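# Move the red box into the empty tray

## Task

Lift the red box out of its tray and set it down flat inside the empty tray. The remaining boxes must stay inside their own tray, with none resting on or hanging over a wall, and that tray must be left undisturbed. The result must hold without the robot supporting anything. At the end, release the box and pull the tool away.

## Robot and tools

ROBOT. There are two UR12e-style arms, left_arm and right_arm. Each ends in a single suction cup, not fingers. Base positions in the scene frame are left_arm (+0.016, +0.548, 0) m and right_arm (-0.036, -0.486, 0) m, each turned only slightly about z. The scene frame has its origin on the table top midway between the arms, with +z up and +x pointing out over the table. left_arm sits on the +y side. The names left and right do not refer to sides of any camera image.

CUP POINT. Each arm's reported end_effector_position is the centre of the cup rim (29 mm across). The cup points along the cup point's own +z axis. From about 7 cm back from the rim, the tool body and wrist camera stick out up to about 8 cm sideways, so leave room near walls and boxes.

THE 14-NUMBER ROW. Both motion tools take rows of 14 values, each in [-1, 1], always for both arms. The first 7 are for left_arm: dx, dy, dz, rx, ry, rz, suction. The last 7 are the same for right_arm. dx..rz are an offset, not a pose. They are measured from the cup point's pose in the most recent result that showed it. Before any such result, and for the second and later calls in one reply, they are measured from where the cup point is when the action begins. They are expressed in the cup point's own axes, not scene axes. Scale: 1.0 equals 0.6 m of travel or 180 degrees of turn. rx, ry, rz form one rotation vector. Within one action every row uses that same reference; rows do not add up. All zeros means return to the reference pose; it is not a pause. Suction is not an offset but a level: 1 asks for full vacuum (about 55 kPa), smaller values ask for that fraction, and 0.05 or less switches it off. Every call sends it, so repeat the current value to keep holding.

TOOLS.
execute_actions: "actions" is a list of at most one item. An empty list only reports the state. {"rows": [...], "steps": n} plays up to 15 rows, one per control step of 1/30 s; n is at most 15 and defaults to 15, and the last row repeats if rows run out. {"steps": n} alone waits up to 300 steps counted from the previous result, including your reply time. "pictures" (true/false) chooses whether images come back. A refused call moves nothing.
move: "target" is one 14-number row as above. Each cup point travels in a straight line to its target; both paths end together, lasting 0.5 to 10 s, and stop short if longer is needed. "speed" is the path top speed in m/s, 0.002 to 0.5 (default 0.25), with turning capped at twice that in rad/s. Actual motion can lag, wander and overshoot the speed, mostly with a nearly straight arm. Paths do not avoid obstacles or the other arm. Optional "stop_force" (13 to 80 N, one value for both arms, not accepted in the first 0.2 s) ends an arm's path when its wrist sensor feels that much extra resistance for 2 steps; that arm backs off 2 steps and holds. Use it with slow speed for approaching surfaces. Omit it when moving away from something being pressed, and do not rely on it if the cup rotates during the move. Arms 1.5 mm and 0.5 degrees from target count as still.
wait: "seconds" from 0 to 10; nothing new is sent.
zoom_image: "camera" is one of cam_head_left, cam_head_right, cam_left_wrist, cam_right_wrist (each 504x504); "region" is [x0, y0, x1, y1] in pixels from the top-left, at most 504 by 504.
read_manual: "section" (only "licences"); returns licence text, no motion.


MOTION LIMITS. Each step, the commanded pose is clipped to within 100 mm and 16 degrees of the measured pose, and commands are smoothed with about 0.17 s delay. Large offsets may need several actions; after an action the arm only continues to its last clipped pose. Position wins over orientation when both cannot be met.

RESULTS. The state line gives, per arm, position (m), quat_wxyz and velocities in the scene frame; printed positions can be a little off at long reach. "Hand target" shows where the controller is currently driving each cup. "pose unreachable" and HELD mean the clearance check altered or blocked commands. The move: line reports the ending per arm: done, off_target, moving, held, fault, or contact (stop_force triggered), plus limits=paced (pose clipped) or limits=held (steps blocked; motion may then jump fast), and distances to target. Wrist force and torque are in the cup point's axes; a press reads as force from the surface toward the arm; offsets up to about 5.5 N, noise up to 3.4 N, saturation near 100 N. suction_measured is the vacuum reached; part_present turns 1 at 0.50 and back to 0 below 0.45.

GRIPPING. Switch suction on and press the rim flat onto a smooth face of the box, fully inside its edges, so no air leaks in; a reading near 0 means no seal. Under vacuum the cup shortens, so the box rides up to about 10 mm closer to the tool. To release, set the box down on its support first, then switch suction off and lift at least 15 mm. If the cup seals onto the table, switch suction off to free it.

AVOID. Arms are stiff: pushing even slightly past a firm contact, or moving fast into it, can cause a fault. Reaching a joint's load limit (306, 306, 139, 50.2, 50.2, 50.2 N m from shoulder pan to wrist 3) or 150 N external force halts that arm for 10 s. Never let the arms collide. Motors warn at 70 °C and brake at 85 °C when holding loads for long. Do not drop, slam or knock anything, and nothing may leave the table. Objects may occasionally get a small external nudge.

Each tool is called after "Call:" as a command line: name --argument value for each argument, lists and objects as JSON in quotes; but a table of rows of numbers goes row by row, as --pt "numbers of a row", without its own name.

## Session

Call:
execute_actions --actions '[]'

Scene clock: 0.00 s of 4800.00 s.
left_arm: end_effector_position=(+0.6398, +0.4647, +0.2268) suction_measured=0.00 part_present=0 end_effector_quat_wxyz=(-0.000, -0.193, +0.981, -0.000) end_effector_velocity=(-0.001, +0.000, -0.001) end_effector_angular_velocity=(+0.001, +0.002, +0.000) | right_arm: end_effector_position=(+0.5934, -0.4690, +0.2279) suction_measured=0.00 part_present=0 end_effector_quat_wxyz=(+0.001, +0.245, +0.970, +0.000) end_effector_velocity=(+0.000, +0.000, +0.000) end_effector_angular_velocity=(+0.001, -0.002, +0.001)
Joint positions: left_arm=[-0.279 -1.555  2.144 -2.159 -1.571  2.339] | right_arm=[-0.279 -1.556  2.143 -2.159 -1.57  -2.9  ]
Joint velocities: left_arm=[ 0.    -0.     0.001  0.001 -0.    -0.   ] | right_arm=[ 0.     0.     0.    -0.001  0.001 -0.001]
Joint torques (N m, as the arm reports them, + toward a larger angle): no reading
Motor temperatures (°C, as the motors report them): left_arm=[26 28 27 30 30 32] | right_arm=[25 26 29 37 33 31]
Wrist force (N, on the end effector, along its own x y z axes, offset not removed): no reading
Wrist torque (N m, same axes, about the end effector's origin, offset not removed): no reading
Hand target (left_arm): +0.640, +0.465, +0.227; -0.000, -0.193, +0.981, -0.000
Hand target (right_arm): +0.593, -0.469, +0.228; +0.001, +0.245, +0.970, +0.000

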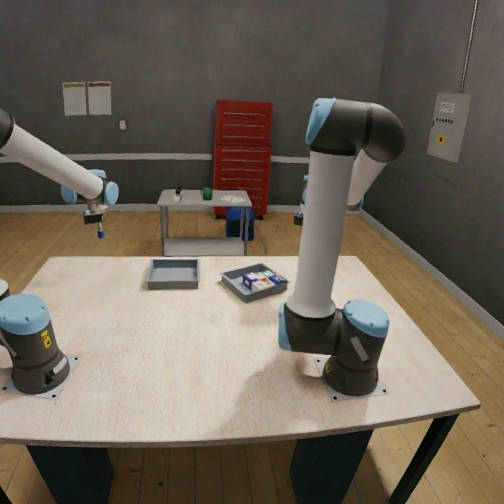

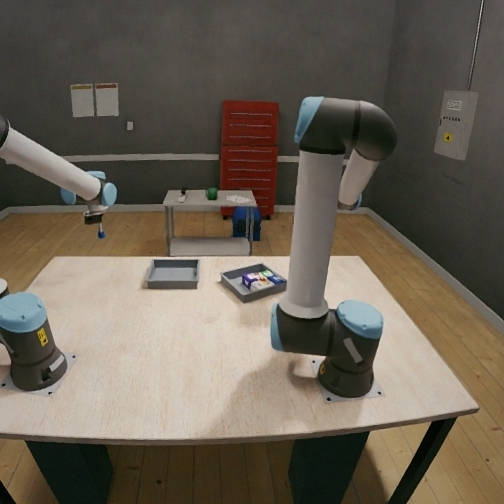

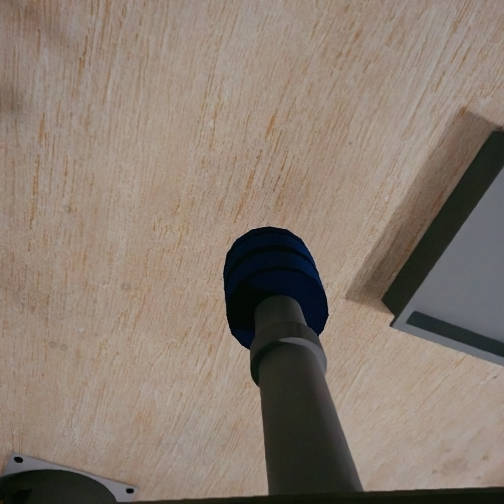

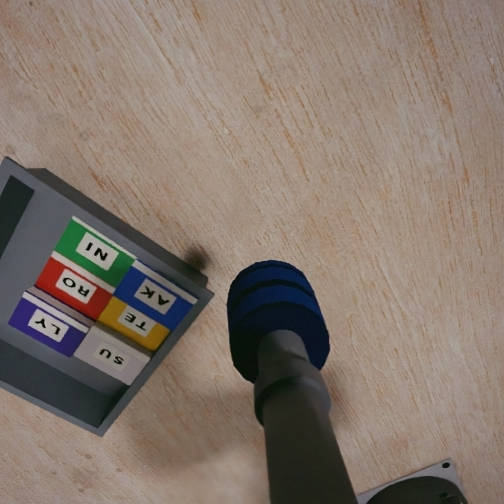

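Call:
move --target '[0.18,0.44,0,0,0,0,0,0.153,0.305,0.16,0,0,0,0]'

Scene clock: 6.27 s of 4800.00 s.
left_arm: end_effector_position=(+0.4396, +0.6677, +0.2271) suction_measured=0.00 part_present=0 end_effector_quat_wxyz=(-0.000, -0.193, +0.981, -0.000) end_effector_velocity=(-0.002, +0.002, -0.001) end_effector_angular_velocity=(-0.000, +0.001, -0.000) | right_arm: end_effector_position=(+0.5999, -0.2643, +0.1320) suction_measured=0.00 part_present=0 end_effector_quat_wxyz=(+0.000, +0.245, +0.970, +0.000) end_effector_velocity=(+0.001, +0.001, -0.000) end_effector_angular_velocity=(+0.001, -0.001, -0.001)
Joint positions: left_arm=[ 0.002 -1.929  2.437 -2.079 -1.571  2.62 ] | right_arm=[ 0.048 -1.37   2.146 -2.348 -1.57  -2.573]
Joint velocities: left_arm=[ 0.003 -0.002  0.002  0.001 -0.     0.004] | right_arm=[ 0.002  0.002 -0.001 -0.002  0.     0.003]
Joint torques (N m, as the arm reports them, + toward a larger angle): left_arm=[ 17.79 -27.15 -30.13  -1.97  -2.13   2.88] | right_arm=[ 21.23 -43.09 -36.05  -6.23  -3.23   3.27]
Motor temperatures (°C, as the motors report them): left_arm=[26 28 27 30 30 32] | right_arm=[25 26 29 37 33 31]
Wrist force (N, on the end effector, along its own x y z axes, offset not removed): left_arm=[-2.9 0.3 1.3] | right_arm=[-3.2 2.4 -0.1]
Wrist torque (N m, same axes, about the end effector's origin, offset not removed): left_arm=[0.19 0.60 -0.15] | right_arm=[0.41 0.42 0.03]
Hand target (left_arm): +0.439, +0.668, +0.227; -0.000, -0.193, +0.981, -0.000
Hand target (right_arm): +0.600, -0.264, +0.132; +0.000, +0.245, +0.970, +0.000
Off the commanded pose (left_arm): 0.000 m, 0 deg.
Off the commanded pose (right_arm): 0.000 m, 0 deg.
After step 90, 1.43 s passed at rest.
move: done

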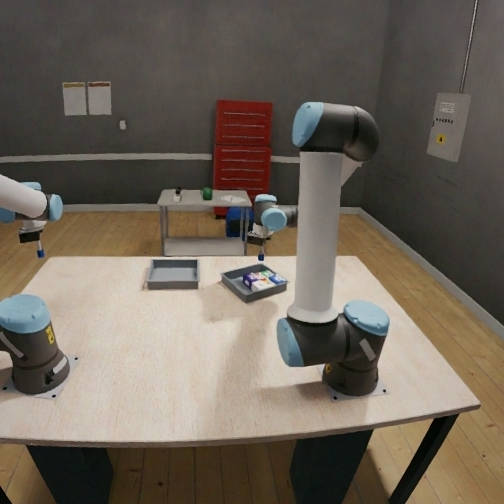

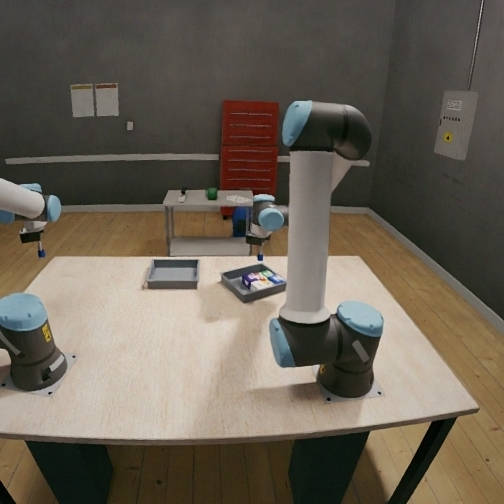

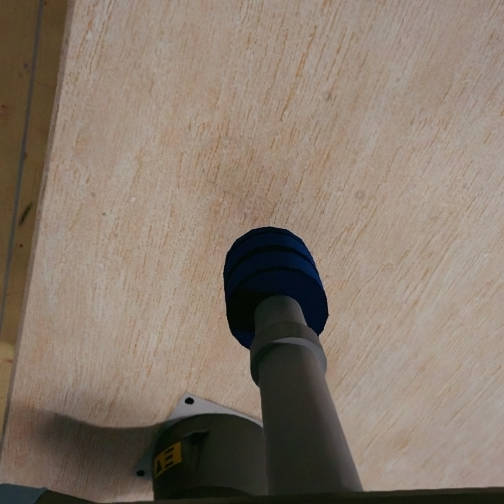

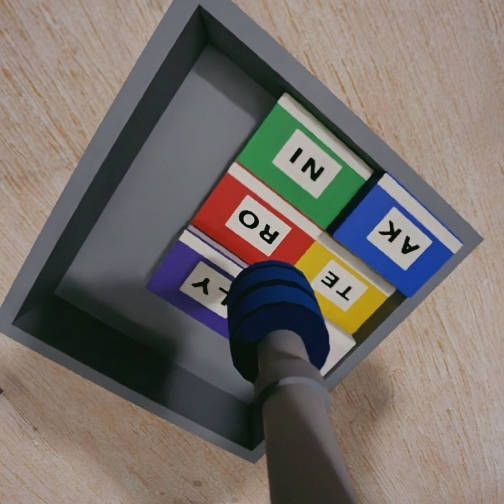

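Call:
move --target '[0,0,0,0,0,0,0,0.007,0.02,0.085,0,0,0,0]'

Scene clock: 11.90 s of 4800.00 s.
left_arm: end_effector_position=(+0.4396, +0.6677, +0.2270) suction_measured=0.00 part_present=0 end_effector_quat_wxyz=(-0.000, -0.193, +0.981, -0.000) end_effector_velocity=(-0.001, -0.000, -0.000) end_effector_angular_velocity=(+0.000, +0.002, -0.001) | right_arm: end_effector_position=(+0.6019, -0.2518, +0.0811) suction_measured=0.00 part_present=0 end_effector_quat_wxyz=(+0.000, +0.245, +0.970, +0.000) end_effector_velocity=(+0.000, +0.001, -0.002) end_effector_angular_velocity=(-0.001, -0.001, -0.000)
Joint positions: left_arm=[ 0.002 -1.929  2.438 -2.079 -1.571  2.62 ] | right_arm=[ 0.067 -1.288  2.164 -2.448 -1.57  -2.554]
Joint velocities: left_arm=[-0.001 -0.     0.     0.001  0.    -0.   ] | right_arm=[ 0.001  0.004  0.    -0.005 -0.001  0.001]
Joint torques (N m, as the arm reports them, + toward a larger angle): left_arm=[-16.63   1.79 -42.53  -5.38   1.12  -3.08] | right_arm=[ 18.38 -45.49 -20.67  -5.77   0.98   2.91]
Motor temperatures (°C, as the motors report them): left_arm=[26 28 27 30 30 32] | right_arm=[25 26 29 37 33 31]
Wrist force (N, on the end effector, along its own x y z axes, offset not removed): left_arm=[-3.3 -0.3 0.1] | right_arm=[-3.3 0.6 0.8]
Wrist torque (N m, same axes, about the end effector's origin, offset not removed): left_arm=[0.14 0.58 -0.15] | right_arm=[0.26 0.48 -0.05]
Hand target (left_arm): +0.440, +0.668, +0.227; -0.000, -0.193, +0.981, -0.000
Hand target (right_arm): +0.602, -0.252, +0.081; +0.000, +0.245, +0.970, +0.000
Off the commanded pose (left_arm): 0.000 m, 0 deg.
Off the commanded pose (right_arm): 0.000 m, 0 deg.
After step 90, 1.67 s passed at rest.
move: done

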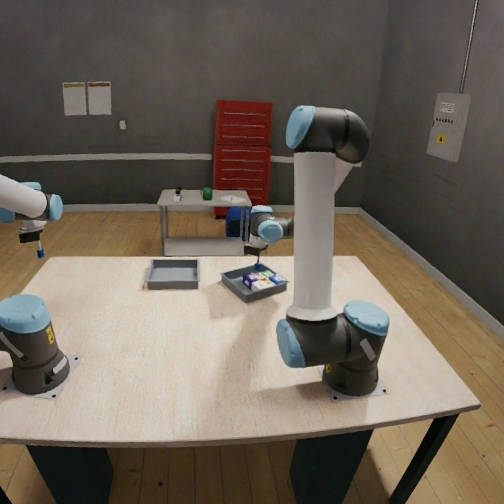

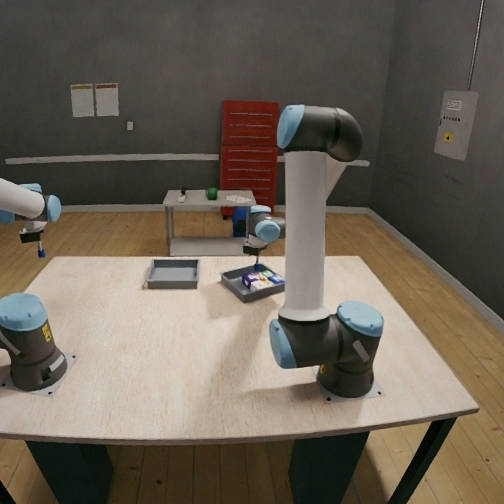

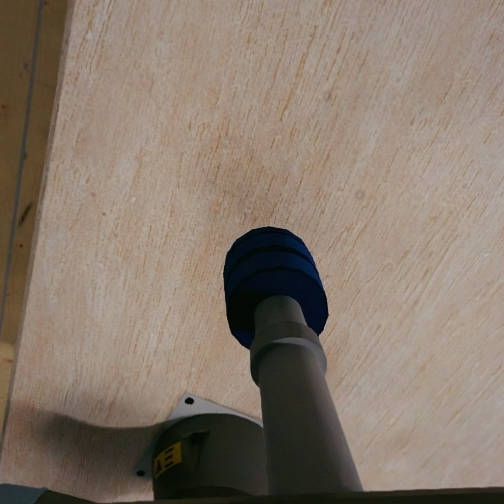

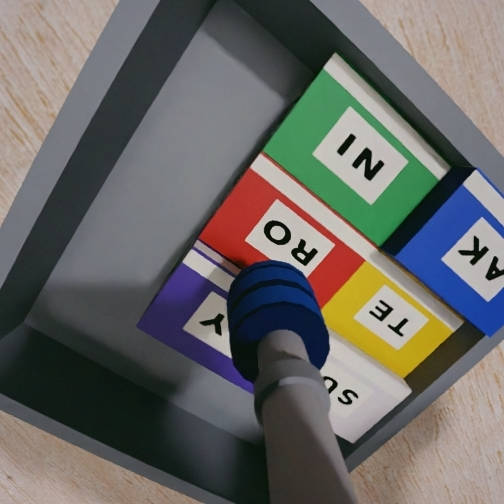

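Call:
move --target '[0,0,0,0,0,0,0,0.006,-0.005,0.045,0,0,0,0]' --speed 0.06

Scene clock: 22.83 s of 4800.00 s.
left_arm: end_effector_position=(+0.4396, +0.6677, +0.2271) suction_measured=0.00 part_present=0 end_effector_quat_wxyz=(-0.000, -0.193, +0.981, -0.000) end_effector_velocity=(+0.001, -0.000, +0.000) end_effector_angular_velocity=(-0.000, -0.002, -0.000) | right_arm: end_effector_position=(+0.5974, -0.2527, +0.0544) suction_measured=0.00 part_present=0 end_effector_quat_wxyz=(+0.000, +0.245, +0.970, +0.000) end_effector_velocity=(-0.001, +0.000, -0.002) end_effector_angular_velocity=(+0.001, +0.001, +0.000)
Joint positions: left_arm=[ 0.002 -1.929  2.437 -2.079 -1.571  2.62 ] | right_arm=[ 0.066 -1.253  2.186 -2.505 -1.57  -2.555]
Joint velocities: left_arm=[-0.     0.001 -0.001 -0.001 -0.    -0.   ] | right_arm=[ 0.     0.003  0.002 -0.004  0.001  0.   ]
Joint torques (N m, as the arm reports them, + toward a larger angle): left_arm=[ -9.61   0.68 -36.57  -5.56  -0.26  -2.43] | right_arm=[-16.83 -46.63 -19.35  -6.17   2.67  -2.36]
Motor temperatures (°C, as the motors report them): left_arm=[26 28 27 30 30 32] | right_arm=[25 26 29 37 33 31]
Wrist force (N, on the end effector, along its own x y z axes, offset not removed): left_arm=[-2.3 1.3 1.3] | right_arm=[-3.0 2.6 0.0]
Wrist torque (N m, same axes, about the end effector's origin, offset not removed): left_arm=[0.29 0.60 -0.22] | right_arm=[0.48 0.44 0.02]
Hand target (left_arm): +0.440, +0.668, +0.227; -0.000, -0.193, +0.981, -0.000
Hand target (right_arm): +0.597, -0.253, +0.054; +0.000, +0.245, +0.970, +0.000
Off the commanded pose (left_arm): 0.000 m, 0 deg.
Off the commanded pose (right_arm): 0.000 m, 0 deg.
After step 90, 7.03 s passed at rest.
move: done

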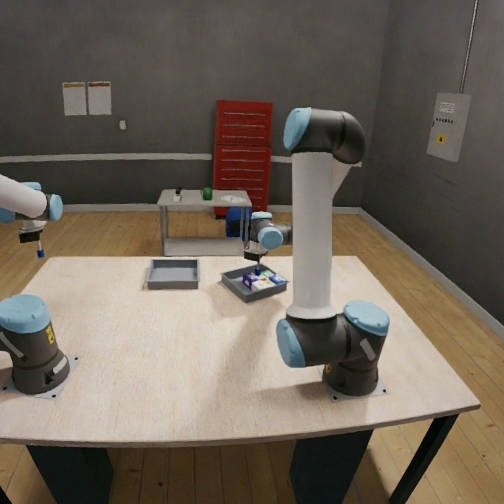

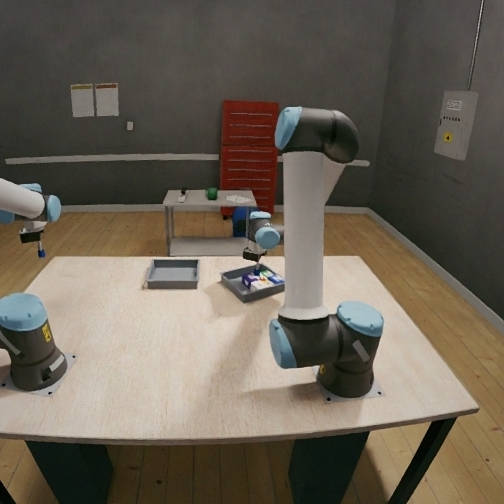

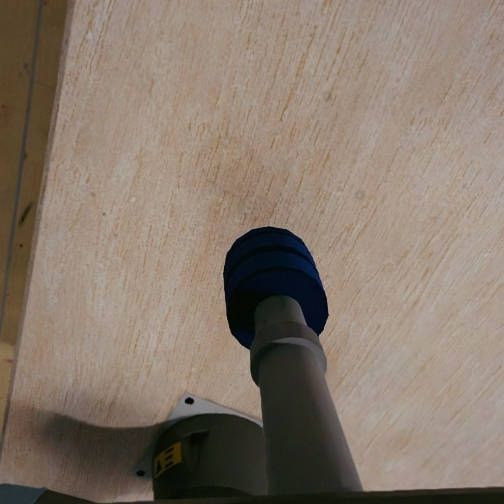

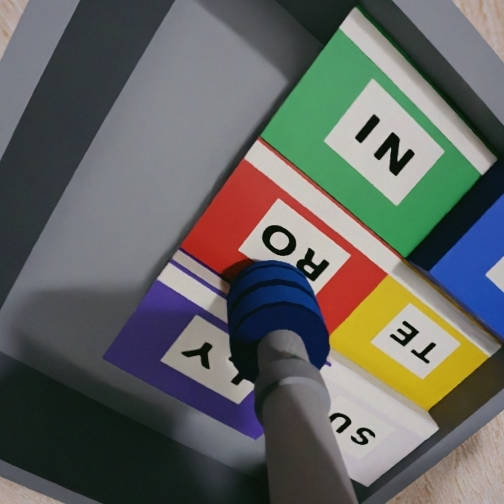

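Call:
move --target '[0,0,0,0,0,0,0,0,-0.004,0.07,0,0,0,1]' --speed 0.01 --stop_force 13

Scene clock: 31.40 s of 4800.00 s.
left_arm: end_effector_position=(+0.4396, +0.6677, +0.2270) suction_measured=0.00 part_present=0 end_effector_quat_wxyz=(-0.000, -0.193, +0.981, -0.000) end_effector_velocity=(-0.001, +0.000, -0.001) end_effector_angular_velocity=(+0.000, +0.003, +0.001) | right_arm: end_effector_position=(+0.5969, -0.2535, +0.0390) suction_measured=0.00 part_present=0 end_effector_quat_wxyz=(+0.000, +0.245, +0.970, +0.000) end_effector_velocity=(-0.000, +0.000, +0.003) end_effector_angular_velocity=(+0.001, +0.004, +0.001)
Joint positions: left_arm=[ 0.002 -1.929  2.438 -2.079 -1.571  2.62 ] | right_arm=[ 0.065 -1.228  2.193 -2.537 -1.57  -2.556]
Joint velocities: left_arm=[0.001 0.    0.002 0.001 0.    0.   ] | right_arm=[-0.    -0.005 -0.002  0.011  0.001 -0.001]
Joint torques (N m, as the arm reports them, + toward a larger angle): left_arm=[ 16.42  -8.54 -38.73  -5.2    0.46  -2.2 ] | right_arm=[ -0.7  -51.65 -23.35   2.53  -1.24  -1.58]
Motor temperatures (°C, as the motors report them): left_arm=[26 28 27 30 30 32] | right_arm=[25 26 29 37 33 31]
Wrist force (N, on the end effector, along its own x y z axes, offset not removed): left_arm=[-3.4 0.7 1.2] | right_arm=[-10.7 -1.8 -18.6]
Wrist torque (N m, same axes, about the end effector's origin, offset not removed): left_arm=[0.24 0.59 -0.11] | right_arm=[0.28 0.80 -0.06]
Hand target (left_arm): +0.440, +0.668, +0.227; -0.000, -0.193, +0.981, -0.000
Hand target (right_arm): +0.597, -0.253, +0.040; +0.000, +0.245, +0.970, +0.000
Off the commanded pose (left_arm): 0.000 m, 0 deg.
Off the commanded pose (right_arm): 0.027 m, 0 deg.
After step 90, 3.67 s passed at rest.
move: contact (right_arm)

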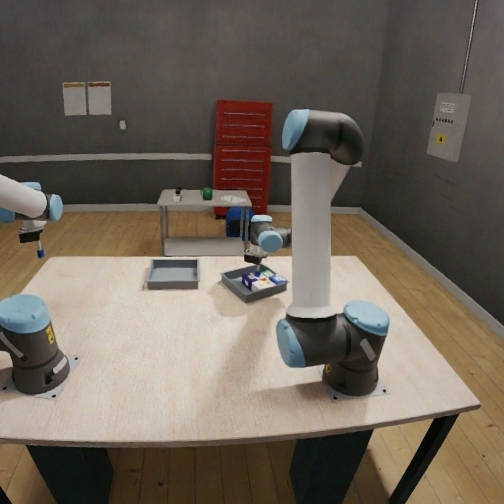

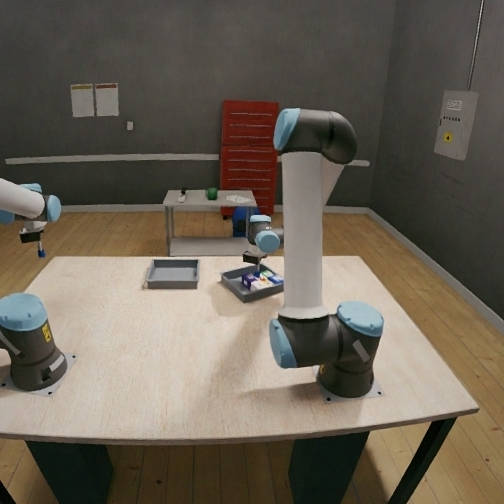

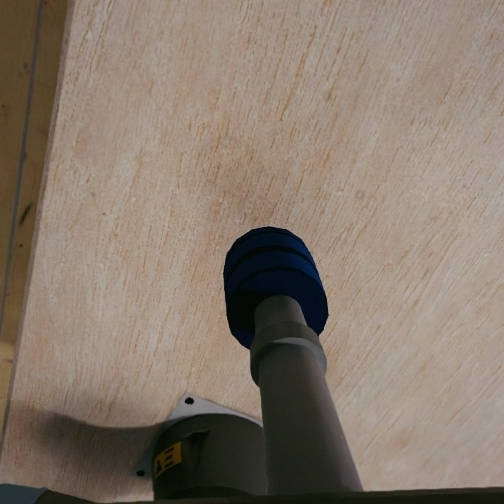

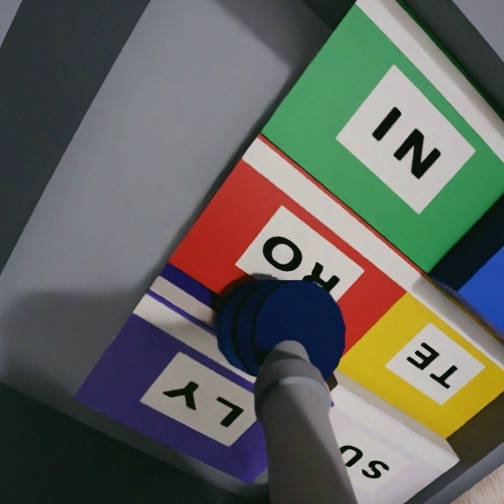

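Call:
move --target '[0,0,0,0,0,0,0,0,0,-0.02,0,0,0,0]' --speed 0.04

Call:
move --target '[0,0,0,0,0,0,0,-0.018,-0.003,0,0,0,0,0]' --speed 0.04

Call:
move --target '[0,0,0,0,0,0,0,0,0,0.06,0,0,0,1]' --speed 0.01 --stop_force 13

Scene clock: 48.77 s of 4800.00 s.
left_arm: end_effector_position=(+0.4396, +0.6677, +0.2271) suction_measured=0.00 part_present=0 end_effector_quat_wxyz=(-0.000, -0.193, +0.981, -0.000) end_effector_velocity=(-0.000, +0.000, -0.001) end_effector_angular_velocity=(+0.000, +0.000, +0.000) | right_arm: end_effector_position=(+0.5969, -0.2535, +0.0508) suction_measured=0.00 part_present=0 end_effector_quat_wxyz=(+0.000, +0.245, +0.970, +0.000) end_effector_velocity=(-0.000, -0.001, +0.002) end_effector_angular_velocity=(-0.001, +0.001, -0.001)
Joint positions: left_arm=[ 0.002 -1.929  2.437 -2.079 -1.571  2.62 ] | right_arm=[ 0.065 -1.248  2.189 -2.513 -1.57  -2.556]
Joint velocities: left_arm=[ 0.     0.001  0.001 -0.001 -0.    -0.   ] | right_arm=[-0.001 -0.004 -0.001  0.006 -0.001  0.001]
Joint torques (N m, as the arm reports them, + toward a larger angle): left_arm=[ 12.22  -9.91 -38.07  -4.92   0.82  -1.99] | right_arm=[ -4.81 -62.54 -34.83  -0.49  -0.83  -0.73]
Motor temperatures (°C, as the motors report them): left_arm=[26 28 27 30 31 32] | right_arm=[25 26 29 37 33 31]
Wrist force (N, on the end effector, along its own x y z axes, offset not removed): left_arm=[-2.2 2.1 -0.9] | right_arm=[-2.0 3.8 0.8]
Wrist torque (N m, same axes, about the end effector's origin, offset not removed): left_arm=[0.40 0.49 -0.26] | right_arm=[0.66 0.32 -0.04]
Hand target (left_arm): +0.440, +0.668, +0.227; -0.000, -0.193, +0.981, -0.000
Hand target (right_arm): +0.597, -0.254, +0.051; +0.000, +0.245, +0.970, +0.000
Off the commanded pose (left_arm): 0.000 m, 0 deg.
Off the commanded pose (right_arm): 0.000 m, 0 deg.
After step 90, 13.57 s passed at rest.
move: done

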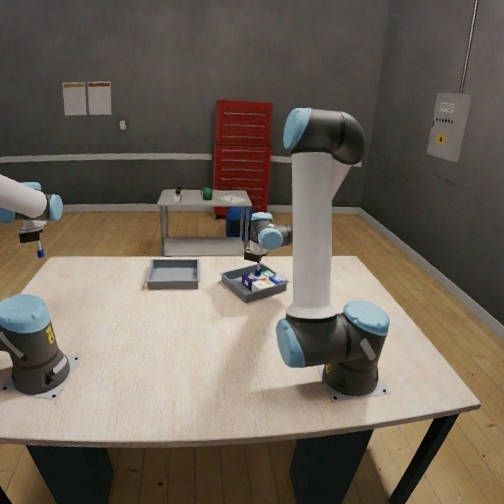

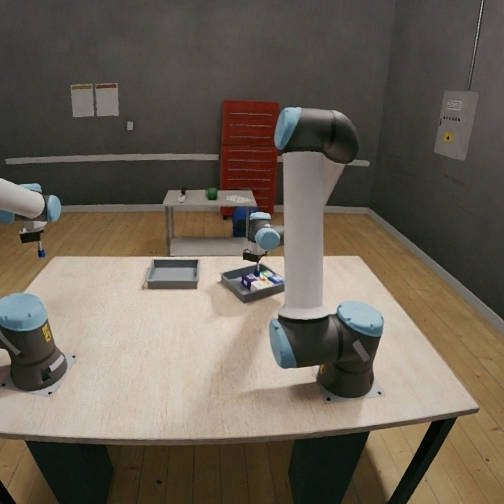

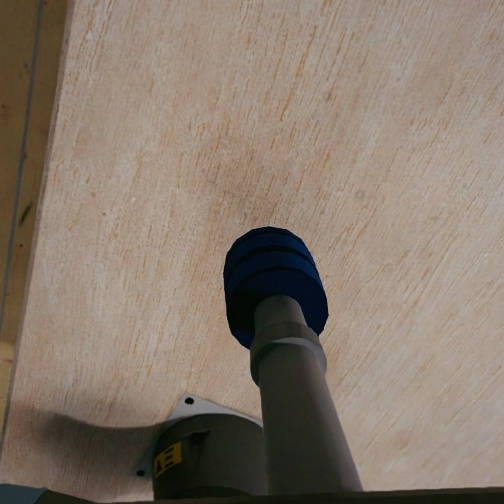

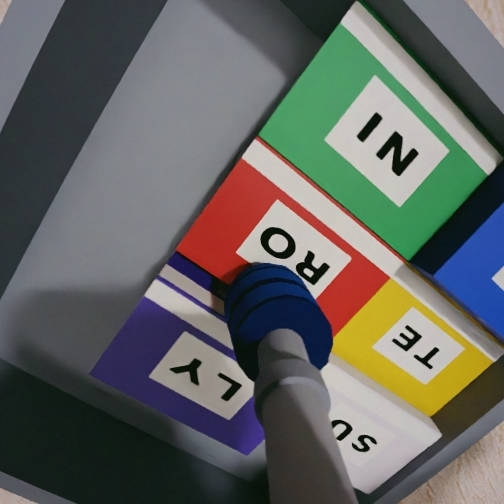

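Scene clock: 49.57 s of 4800.00 s.
left_arm: end_effector_position=(+0.4396, +0.6677, +0.2271) suction_measured=0.00 part_present=0 end_effector_quat_wxyz=(-0.000, -0.193, +0.981, -0.000) end_effector_velocity=(+0.001, +0.000, +0.001) end_effector_angular_velocity=(-0.000, -0.003, +0.000) | right_arm: end_effector_position=(+0.6053, -0.2601, +0.0508) suction_measured=0.00 part_present=0 end_effector_quat_wxyz=(+0.000, +0.245, +0.970, +0.000) end_effector_velocity=(+0.002, -0.001, -0.000) end_effector_angular_velocity=(-0.000, -0.001, +0.000)
Joint positions: left_arm=[ 0.002 -1.929  2.437 -2.079 -1.571  2.62 ] | right_arm=[ 0.054 -1.241  2.178 -2.509 -1.57  -2.567]
Joint velocities: left_arm=[ 0.    -0.    -0.001 -0.002  0.     0.   ] | right_arm=[-0.002  0.002 -0.002 -0.    -0.    -0.002]
Joint torques (N m, as the arm reports them, + toward a larger angle): left_arm=[ 12.68  -9.55 -38.43  -4.51   0.23  -2.05] | right_arm=[-15.32 -44.84 -33.32  -0.01  -0.76  -2.52]
Motor temperatures (°C, as the motors report them): left_arm=[26 28 27 30 31 32] | right_arm=[25 26 29 37 33 31]
Wrist force (N, on the end effector, along its own x y z axes, offset not removed): left_arm=[-1.1 0.2 -1.1] | right_arm=[-1.1 1.0 -0.2]
Wrist torque (N m, same axes, about the end effector's origin, offset not removed): left_arm=[0.17 0.39 -0.17] | right_arm=[0.19 0.21 0.01]
Hand target (left_arm): +0.440, +0.668, +0.227; -0.000, -0.193, +0.981, -0.000
Hand target (right_arm): +0.606, -0.260, +0.051; +0.000, +0.245, +0.970, +0.000
Off the commanded pose (left_arm): 0.000 m, 0 deg.
Off the commanded pose (right_arm): 0.000 m, 0 deg.
move: done

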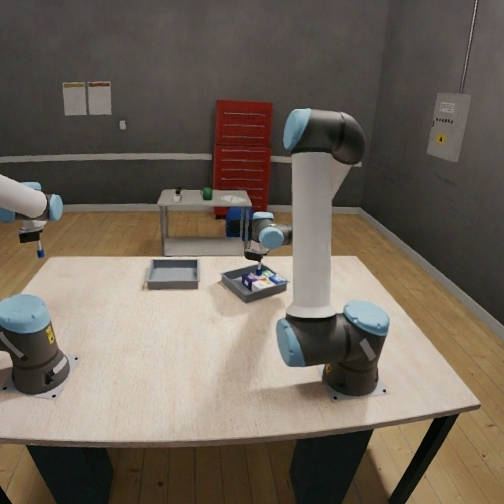

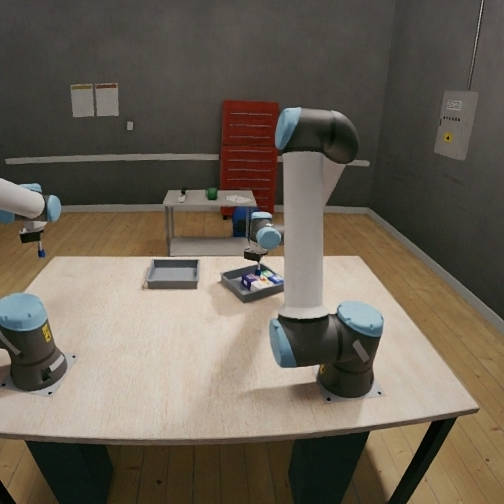

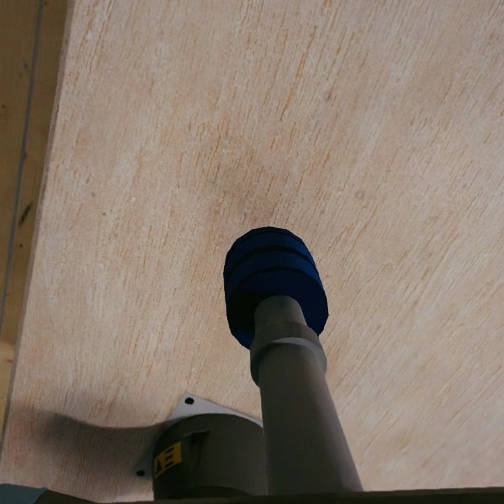

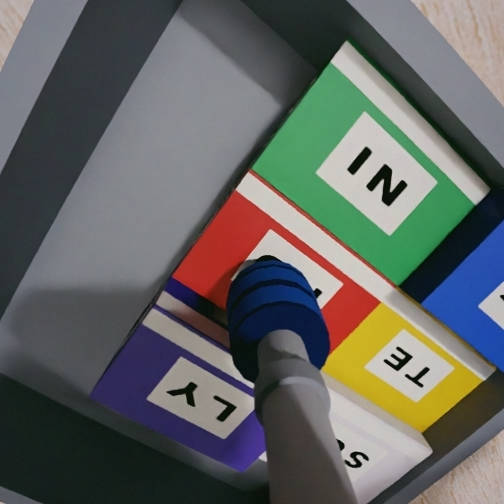

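Scene clock: 52.23 s of 4800.00 s.
left_arm: end_effector_position=(+0.4396, +0.6677, +0.2271) suction_measured=0.00 part_present=0 end_effector_quat_wxyz=(-0.000, -0.193, +0.981, -0.000) end_effector_velocity=(+0.001, +0.000, +0.001) end_effector_angular_velocity=(+0.000, -0.001, +0.000) | right_arm: end_effector_position=(+0.6053, -0.2601, +0.0281) suction_measured=0.89 part_present=1 end_effector_quat_wxyz=(+0.001, +0.245, +0.970, +0.000) end_effector_velocity=(-0.002, -0.000, +0.002) end_effector_angular_velocity=(-0.000, +0.005, -0.001)
Joint positions: left_arm=[ 0.002 -1.929  2.437 -2.079 -1.571  2.62 ] | right_arm=[ 0.054 -1.204  2.186 -2.555 -1.57  -2.567]
Joint velocities: left_arm=[ 0.     0.001 -0.002  0.     0.    -0.   ] | right_arm=[-0.    -0.004  0.     0.009  0.     0.   ]
Joint torques (N m, as the arm reports them, + toward a larger angle): left_arm=[ 11.63  -9.4  -39.4   -4.78  -0.02  -1.99] | right_arm=[ 11.13 -47.37 -21.06   1.45  -0.59   2.98]
Motor temperatures (°C, as the motors report them): left_arm=[26 28 27 30 31 32] | right_arm=[25 26 29 37 33 31]
Wrist force (N, on the end effector, along its own x y z axes, offset not removed): left_arm=[-3.3 1.1 -1.0] | right_arm=[6.7 0.7 -28.6]
Wrist torque (N m, same axes, about the end effector's origin, offset not removed): left_arm=[0.30 0.66 -0.20] | right_arm=[0.58 -0.07 -0.04]
Hand target (left_arm): +0.440, +0.668, +0.227; -0.000, -0.193, +0.981, -0.000
Hand target (right_arm): +0.605, -0.260, +0.029; +0.000, +0.245, +0.970, +0.000
Off the commanded pose (left_arm): 0.000 m, 0 deg.
Off the commanded pose (right_arm): 0.013 m, 0 deg.
move: contact (right_arm)

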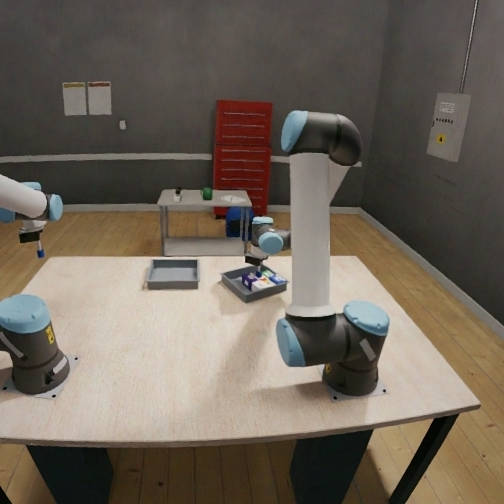

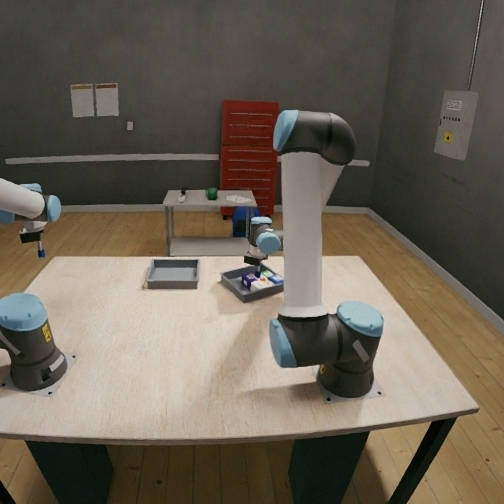

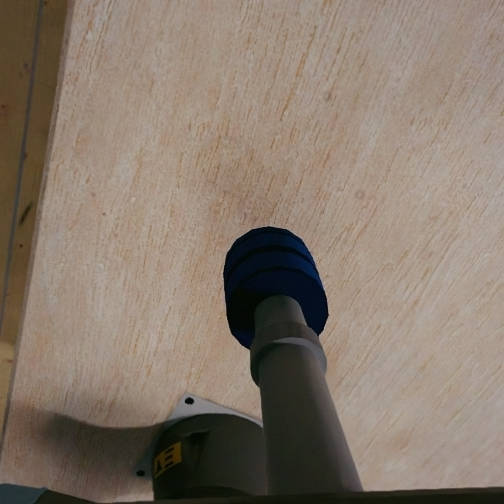

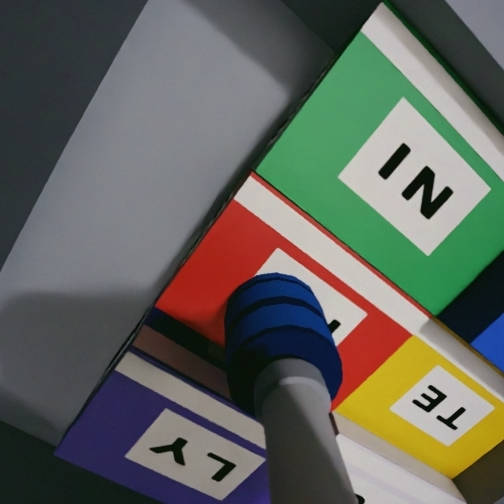

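Call:
move --target '[0,0,0,0,0,0,0,0,0,-0.2,0,0,0,1]' --speed 0.06

Scene clock: 62.10 s of 4800.00 s.
left_arm: end_effector_position=(+0.4396, +0.6677, +0.2271) suction_measured=0.00 part_present=0 end_effector_quat_wxyz=(-0.000, -0.193, +0.981, -0.000) end_effector_velocity=(+0.001, -0.000, +0.000) end_effector_angular_velocity=(-0.000, -0.001, -0.000) | right_arm: end_effector_position=(+0.6052, -0.2600, +0.1479) suction_measured=0.89 part_present=1 end_effector_quat_wxyz=(+0.001, +0.245, +0.970, +0.000) end_effector_velocity=(+0.000, +0.000, +0.003) end_effector_angular_velocity=(+0.000, -0.000, +0.000)
Joint positions: left_arm=[ 0.002 -1.929  2.437 -2.079 -1.571  2.62 ] | right_arm=[ 0.054 -1.382  2.122 -2.313 -1.57  -2.567]
Joint velocities: left_arm=[-0.     0.001 -0.001 -0.001  0.    -0.   ] | right_arm=[ 0.    -0.003 -0.002  0.005  0.    -0.   ]
Joint torques (N m, as the arm reports them, + toward a larger angle): left_arm=[ 12.    -9.52 -39.16  -5.03  -0.15  -2.  ] | right_arm=[ 10.76 -63.49 -39.3   -0.49  -0.7    1.87]
Motor temperatures (°C, as the motors report them): left_arm=[26 28 27 30 31 32] | right_arm=[25 26 29 37 33 31]
Wrist force (N, on the end effector, along its own x y z axes, offset not removed): left_arm=[-2.9 0.1 -0.6] | right_arm=[-2.5 1.6 1.4]
Wrist torque (N m, same axes, about the end effector's origin, offset not removed): left_arm=[0.11 0.56 -0.21] | right_arm=[0.36 0.35 0.02]
Hand target (left_arm): +0.440, +0.668, +0.227; -0.000, -0.193, +0.981, -0.000
Hand target (right_arm): +0.605, -0.260, +0.148; +0.001, +0.245, +0.970, +0.000
Off the commanded pose (left_arm): 0.000 m, 0 deg.
Off the commanded pose (right_arm): 0.000 m, 0 deg.
After step 90, 4.43 s passed at rest.
move: done

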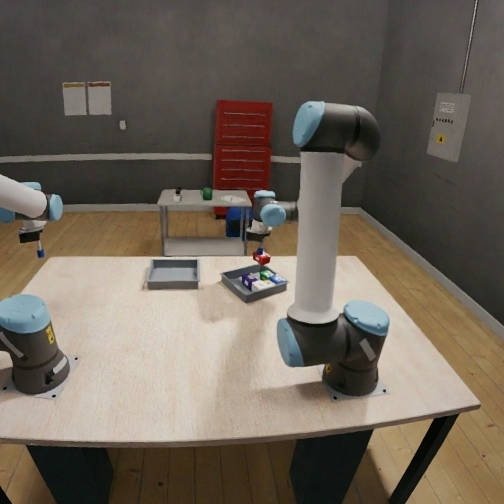

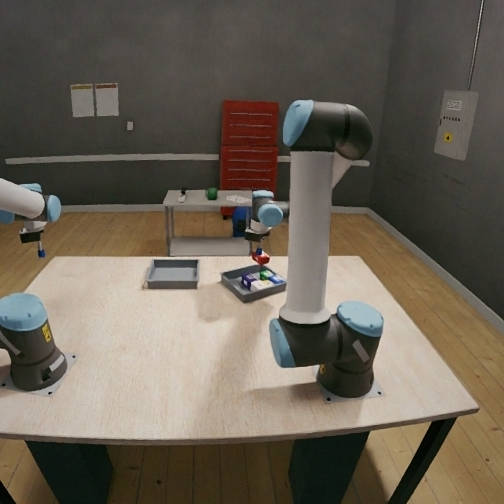

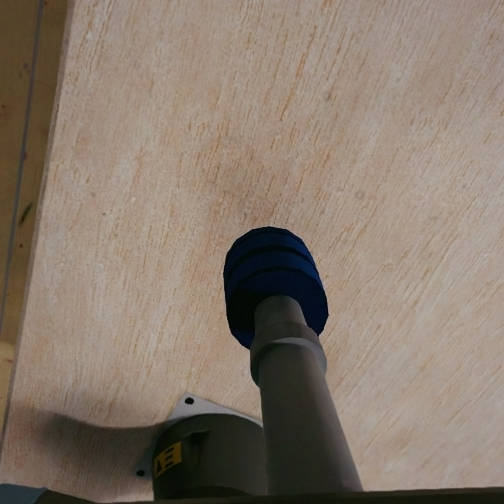

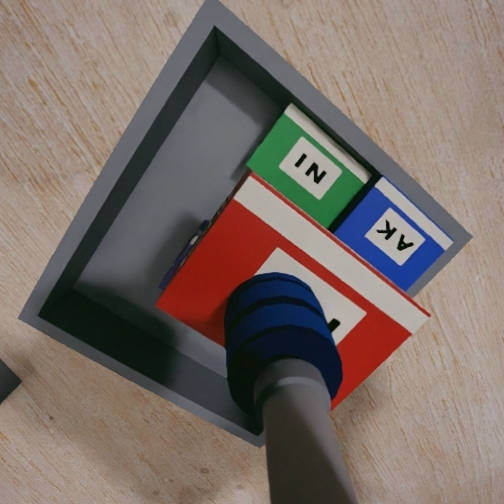

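Target (0.66,0.19): delta (0.055,0.45) → dx 0.165, dy 0.422.

Call:
move --target '[0,0,0,0,0,0,0,0.275,0.703,-0.03,0,0,0,1]' --speed 0.2

Scene clock: 74.70 s of 4800.00 s.
left_arm: end_effector_position=(+0.4396, +0.6677, +0.2271) suction_measured=0.00 part_present=0 end_effector_quat_wxyz=(-0.000, -0.193, +0.981, -0.000) end_effector_velocity=(-0.000, +0.000, -0.000) end_effector_angular_velocity=(+0.000, -0.000, +0.000) | right_arm: end_effector_position=(+0.6608, +0.1894, +0.1659) suction_measured=0.89 part_present=1 end_effector_quat_wxyz=(+0.000, +0.245, +0.970, +0.001) end_effector_velocity=(+0.000, +0.003, +0.000) end_effector_angular_velocity=(+0.000, +0.001, +0.000)
Joint positions: left_arm=[ 0.002 -1.929  2.437 -2.079 -1.571  2.62 ] | right_arm=[ 0.564 -0.992  1.501 -2.081 -1.571 -2.057]
Joint velocities: left_arm=[ 0.    -0.001  0.001 -0.     0.     0.   ] | right_arm=[ 0.002  0.003 -0.005  0.003  0.001  0.002]
Joint torques (N m, as the arm reports them, + toward a larger angle): left_arm=[ 11.31  -9.12 -39.07  -4.85  -0.39  -2.01] | right_arm=[ 18.85 -81.69 -41.93  -1.14  -3.35   2.54]
Motor temperatures (°C, as the motors report them): left_arm=[26 28 27 30 31 32] | right_arm=[25 26 29 37 33 31]
Wrist force (N, on the end effector, along its own x y z axes, offset not removed): left_arm=[-3.5 1.4 0.3] | right_arm=[-2.1 1.4 2.4]
Wrist torque (N m, same axes, about the end effector's origin, offset not removed): left_arm=[0.37 0.62 -0.25] | right_arm=[0.31 0.29 -0.09]
Hand target (left_arm): +0.440, +0.668, +0.227; -0.000, -0.193, +0.981, -0.000
Hand target (right_arm): +0.661, +0.190, +0.166; +0.000, +0.245, +0.970, +0.001
Off the commanded pose (left_arm): 0.000 m, 0 deg.
Off the commanded pose (right_arm): 0.001 m, 0 deg.
After step 90, 6.70 s passed at rest.
move: done

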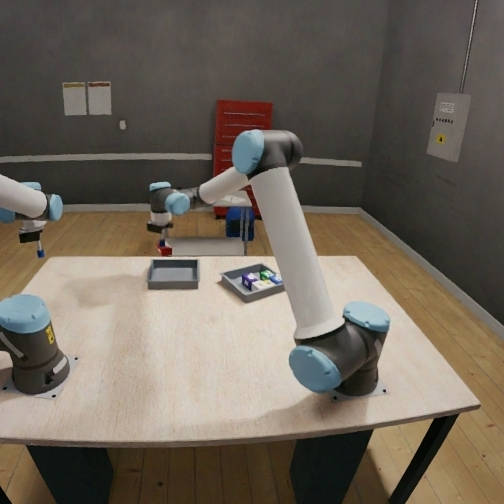

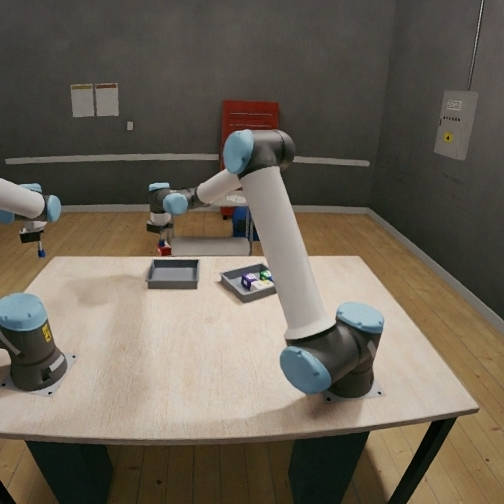

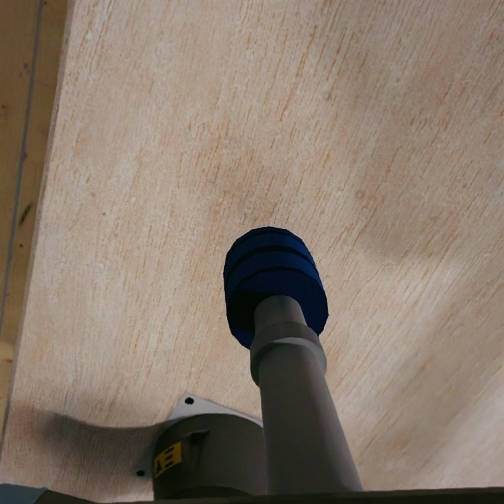

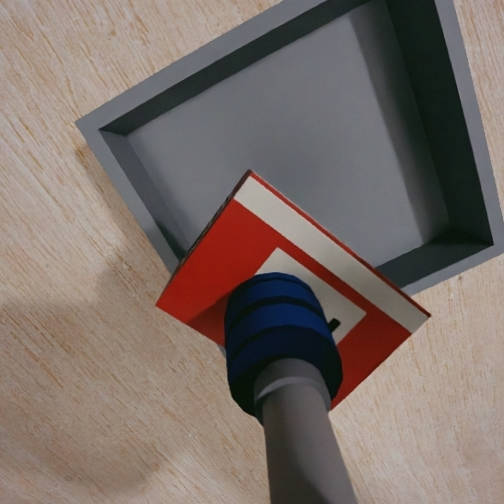

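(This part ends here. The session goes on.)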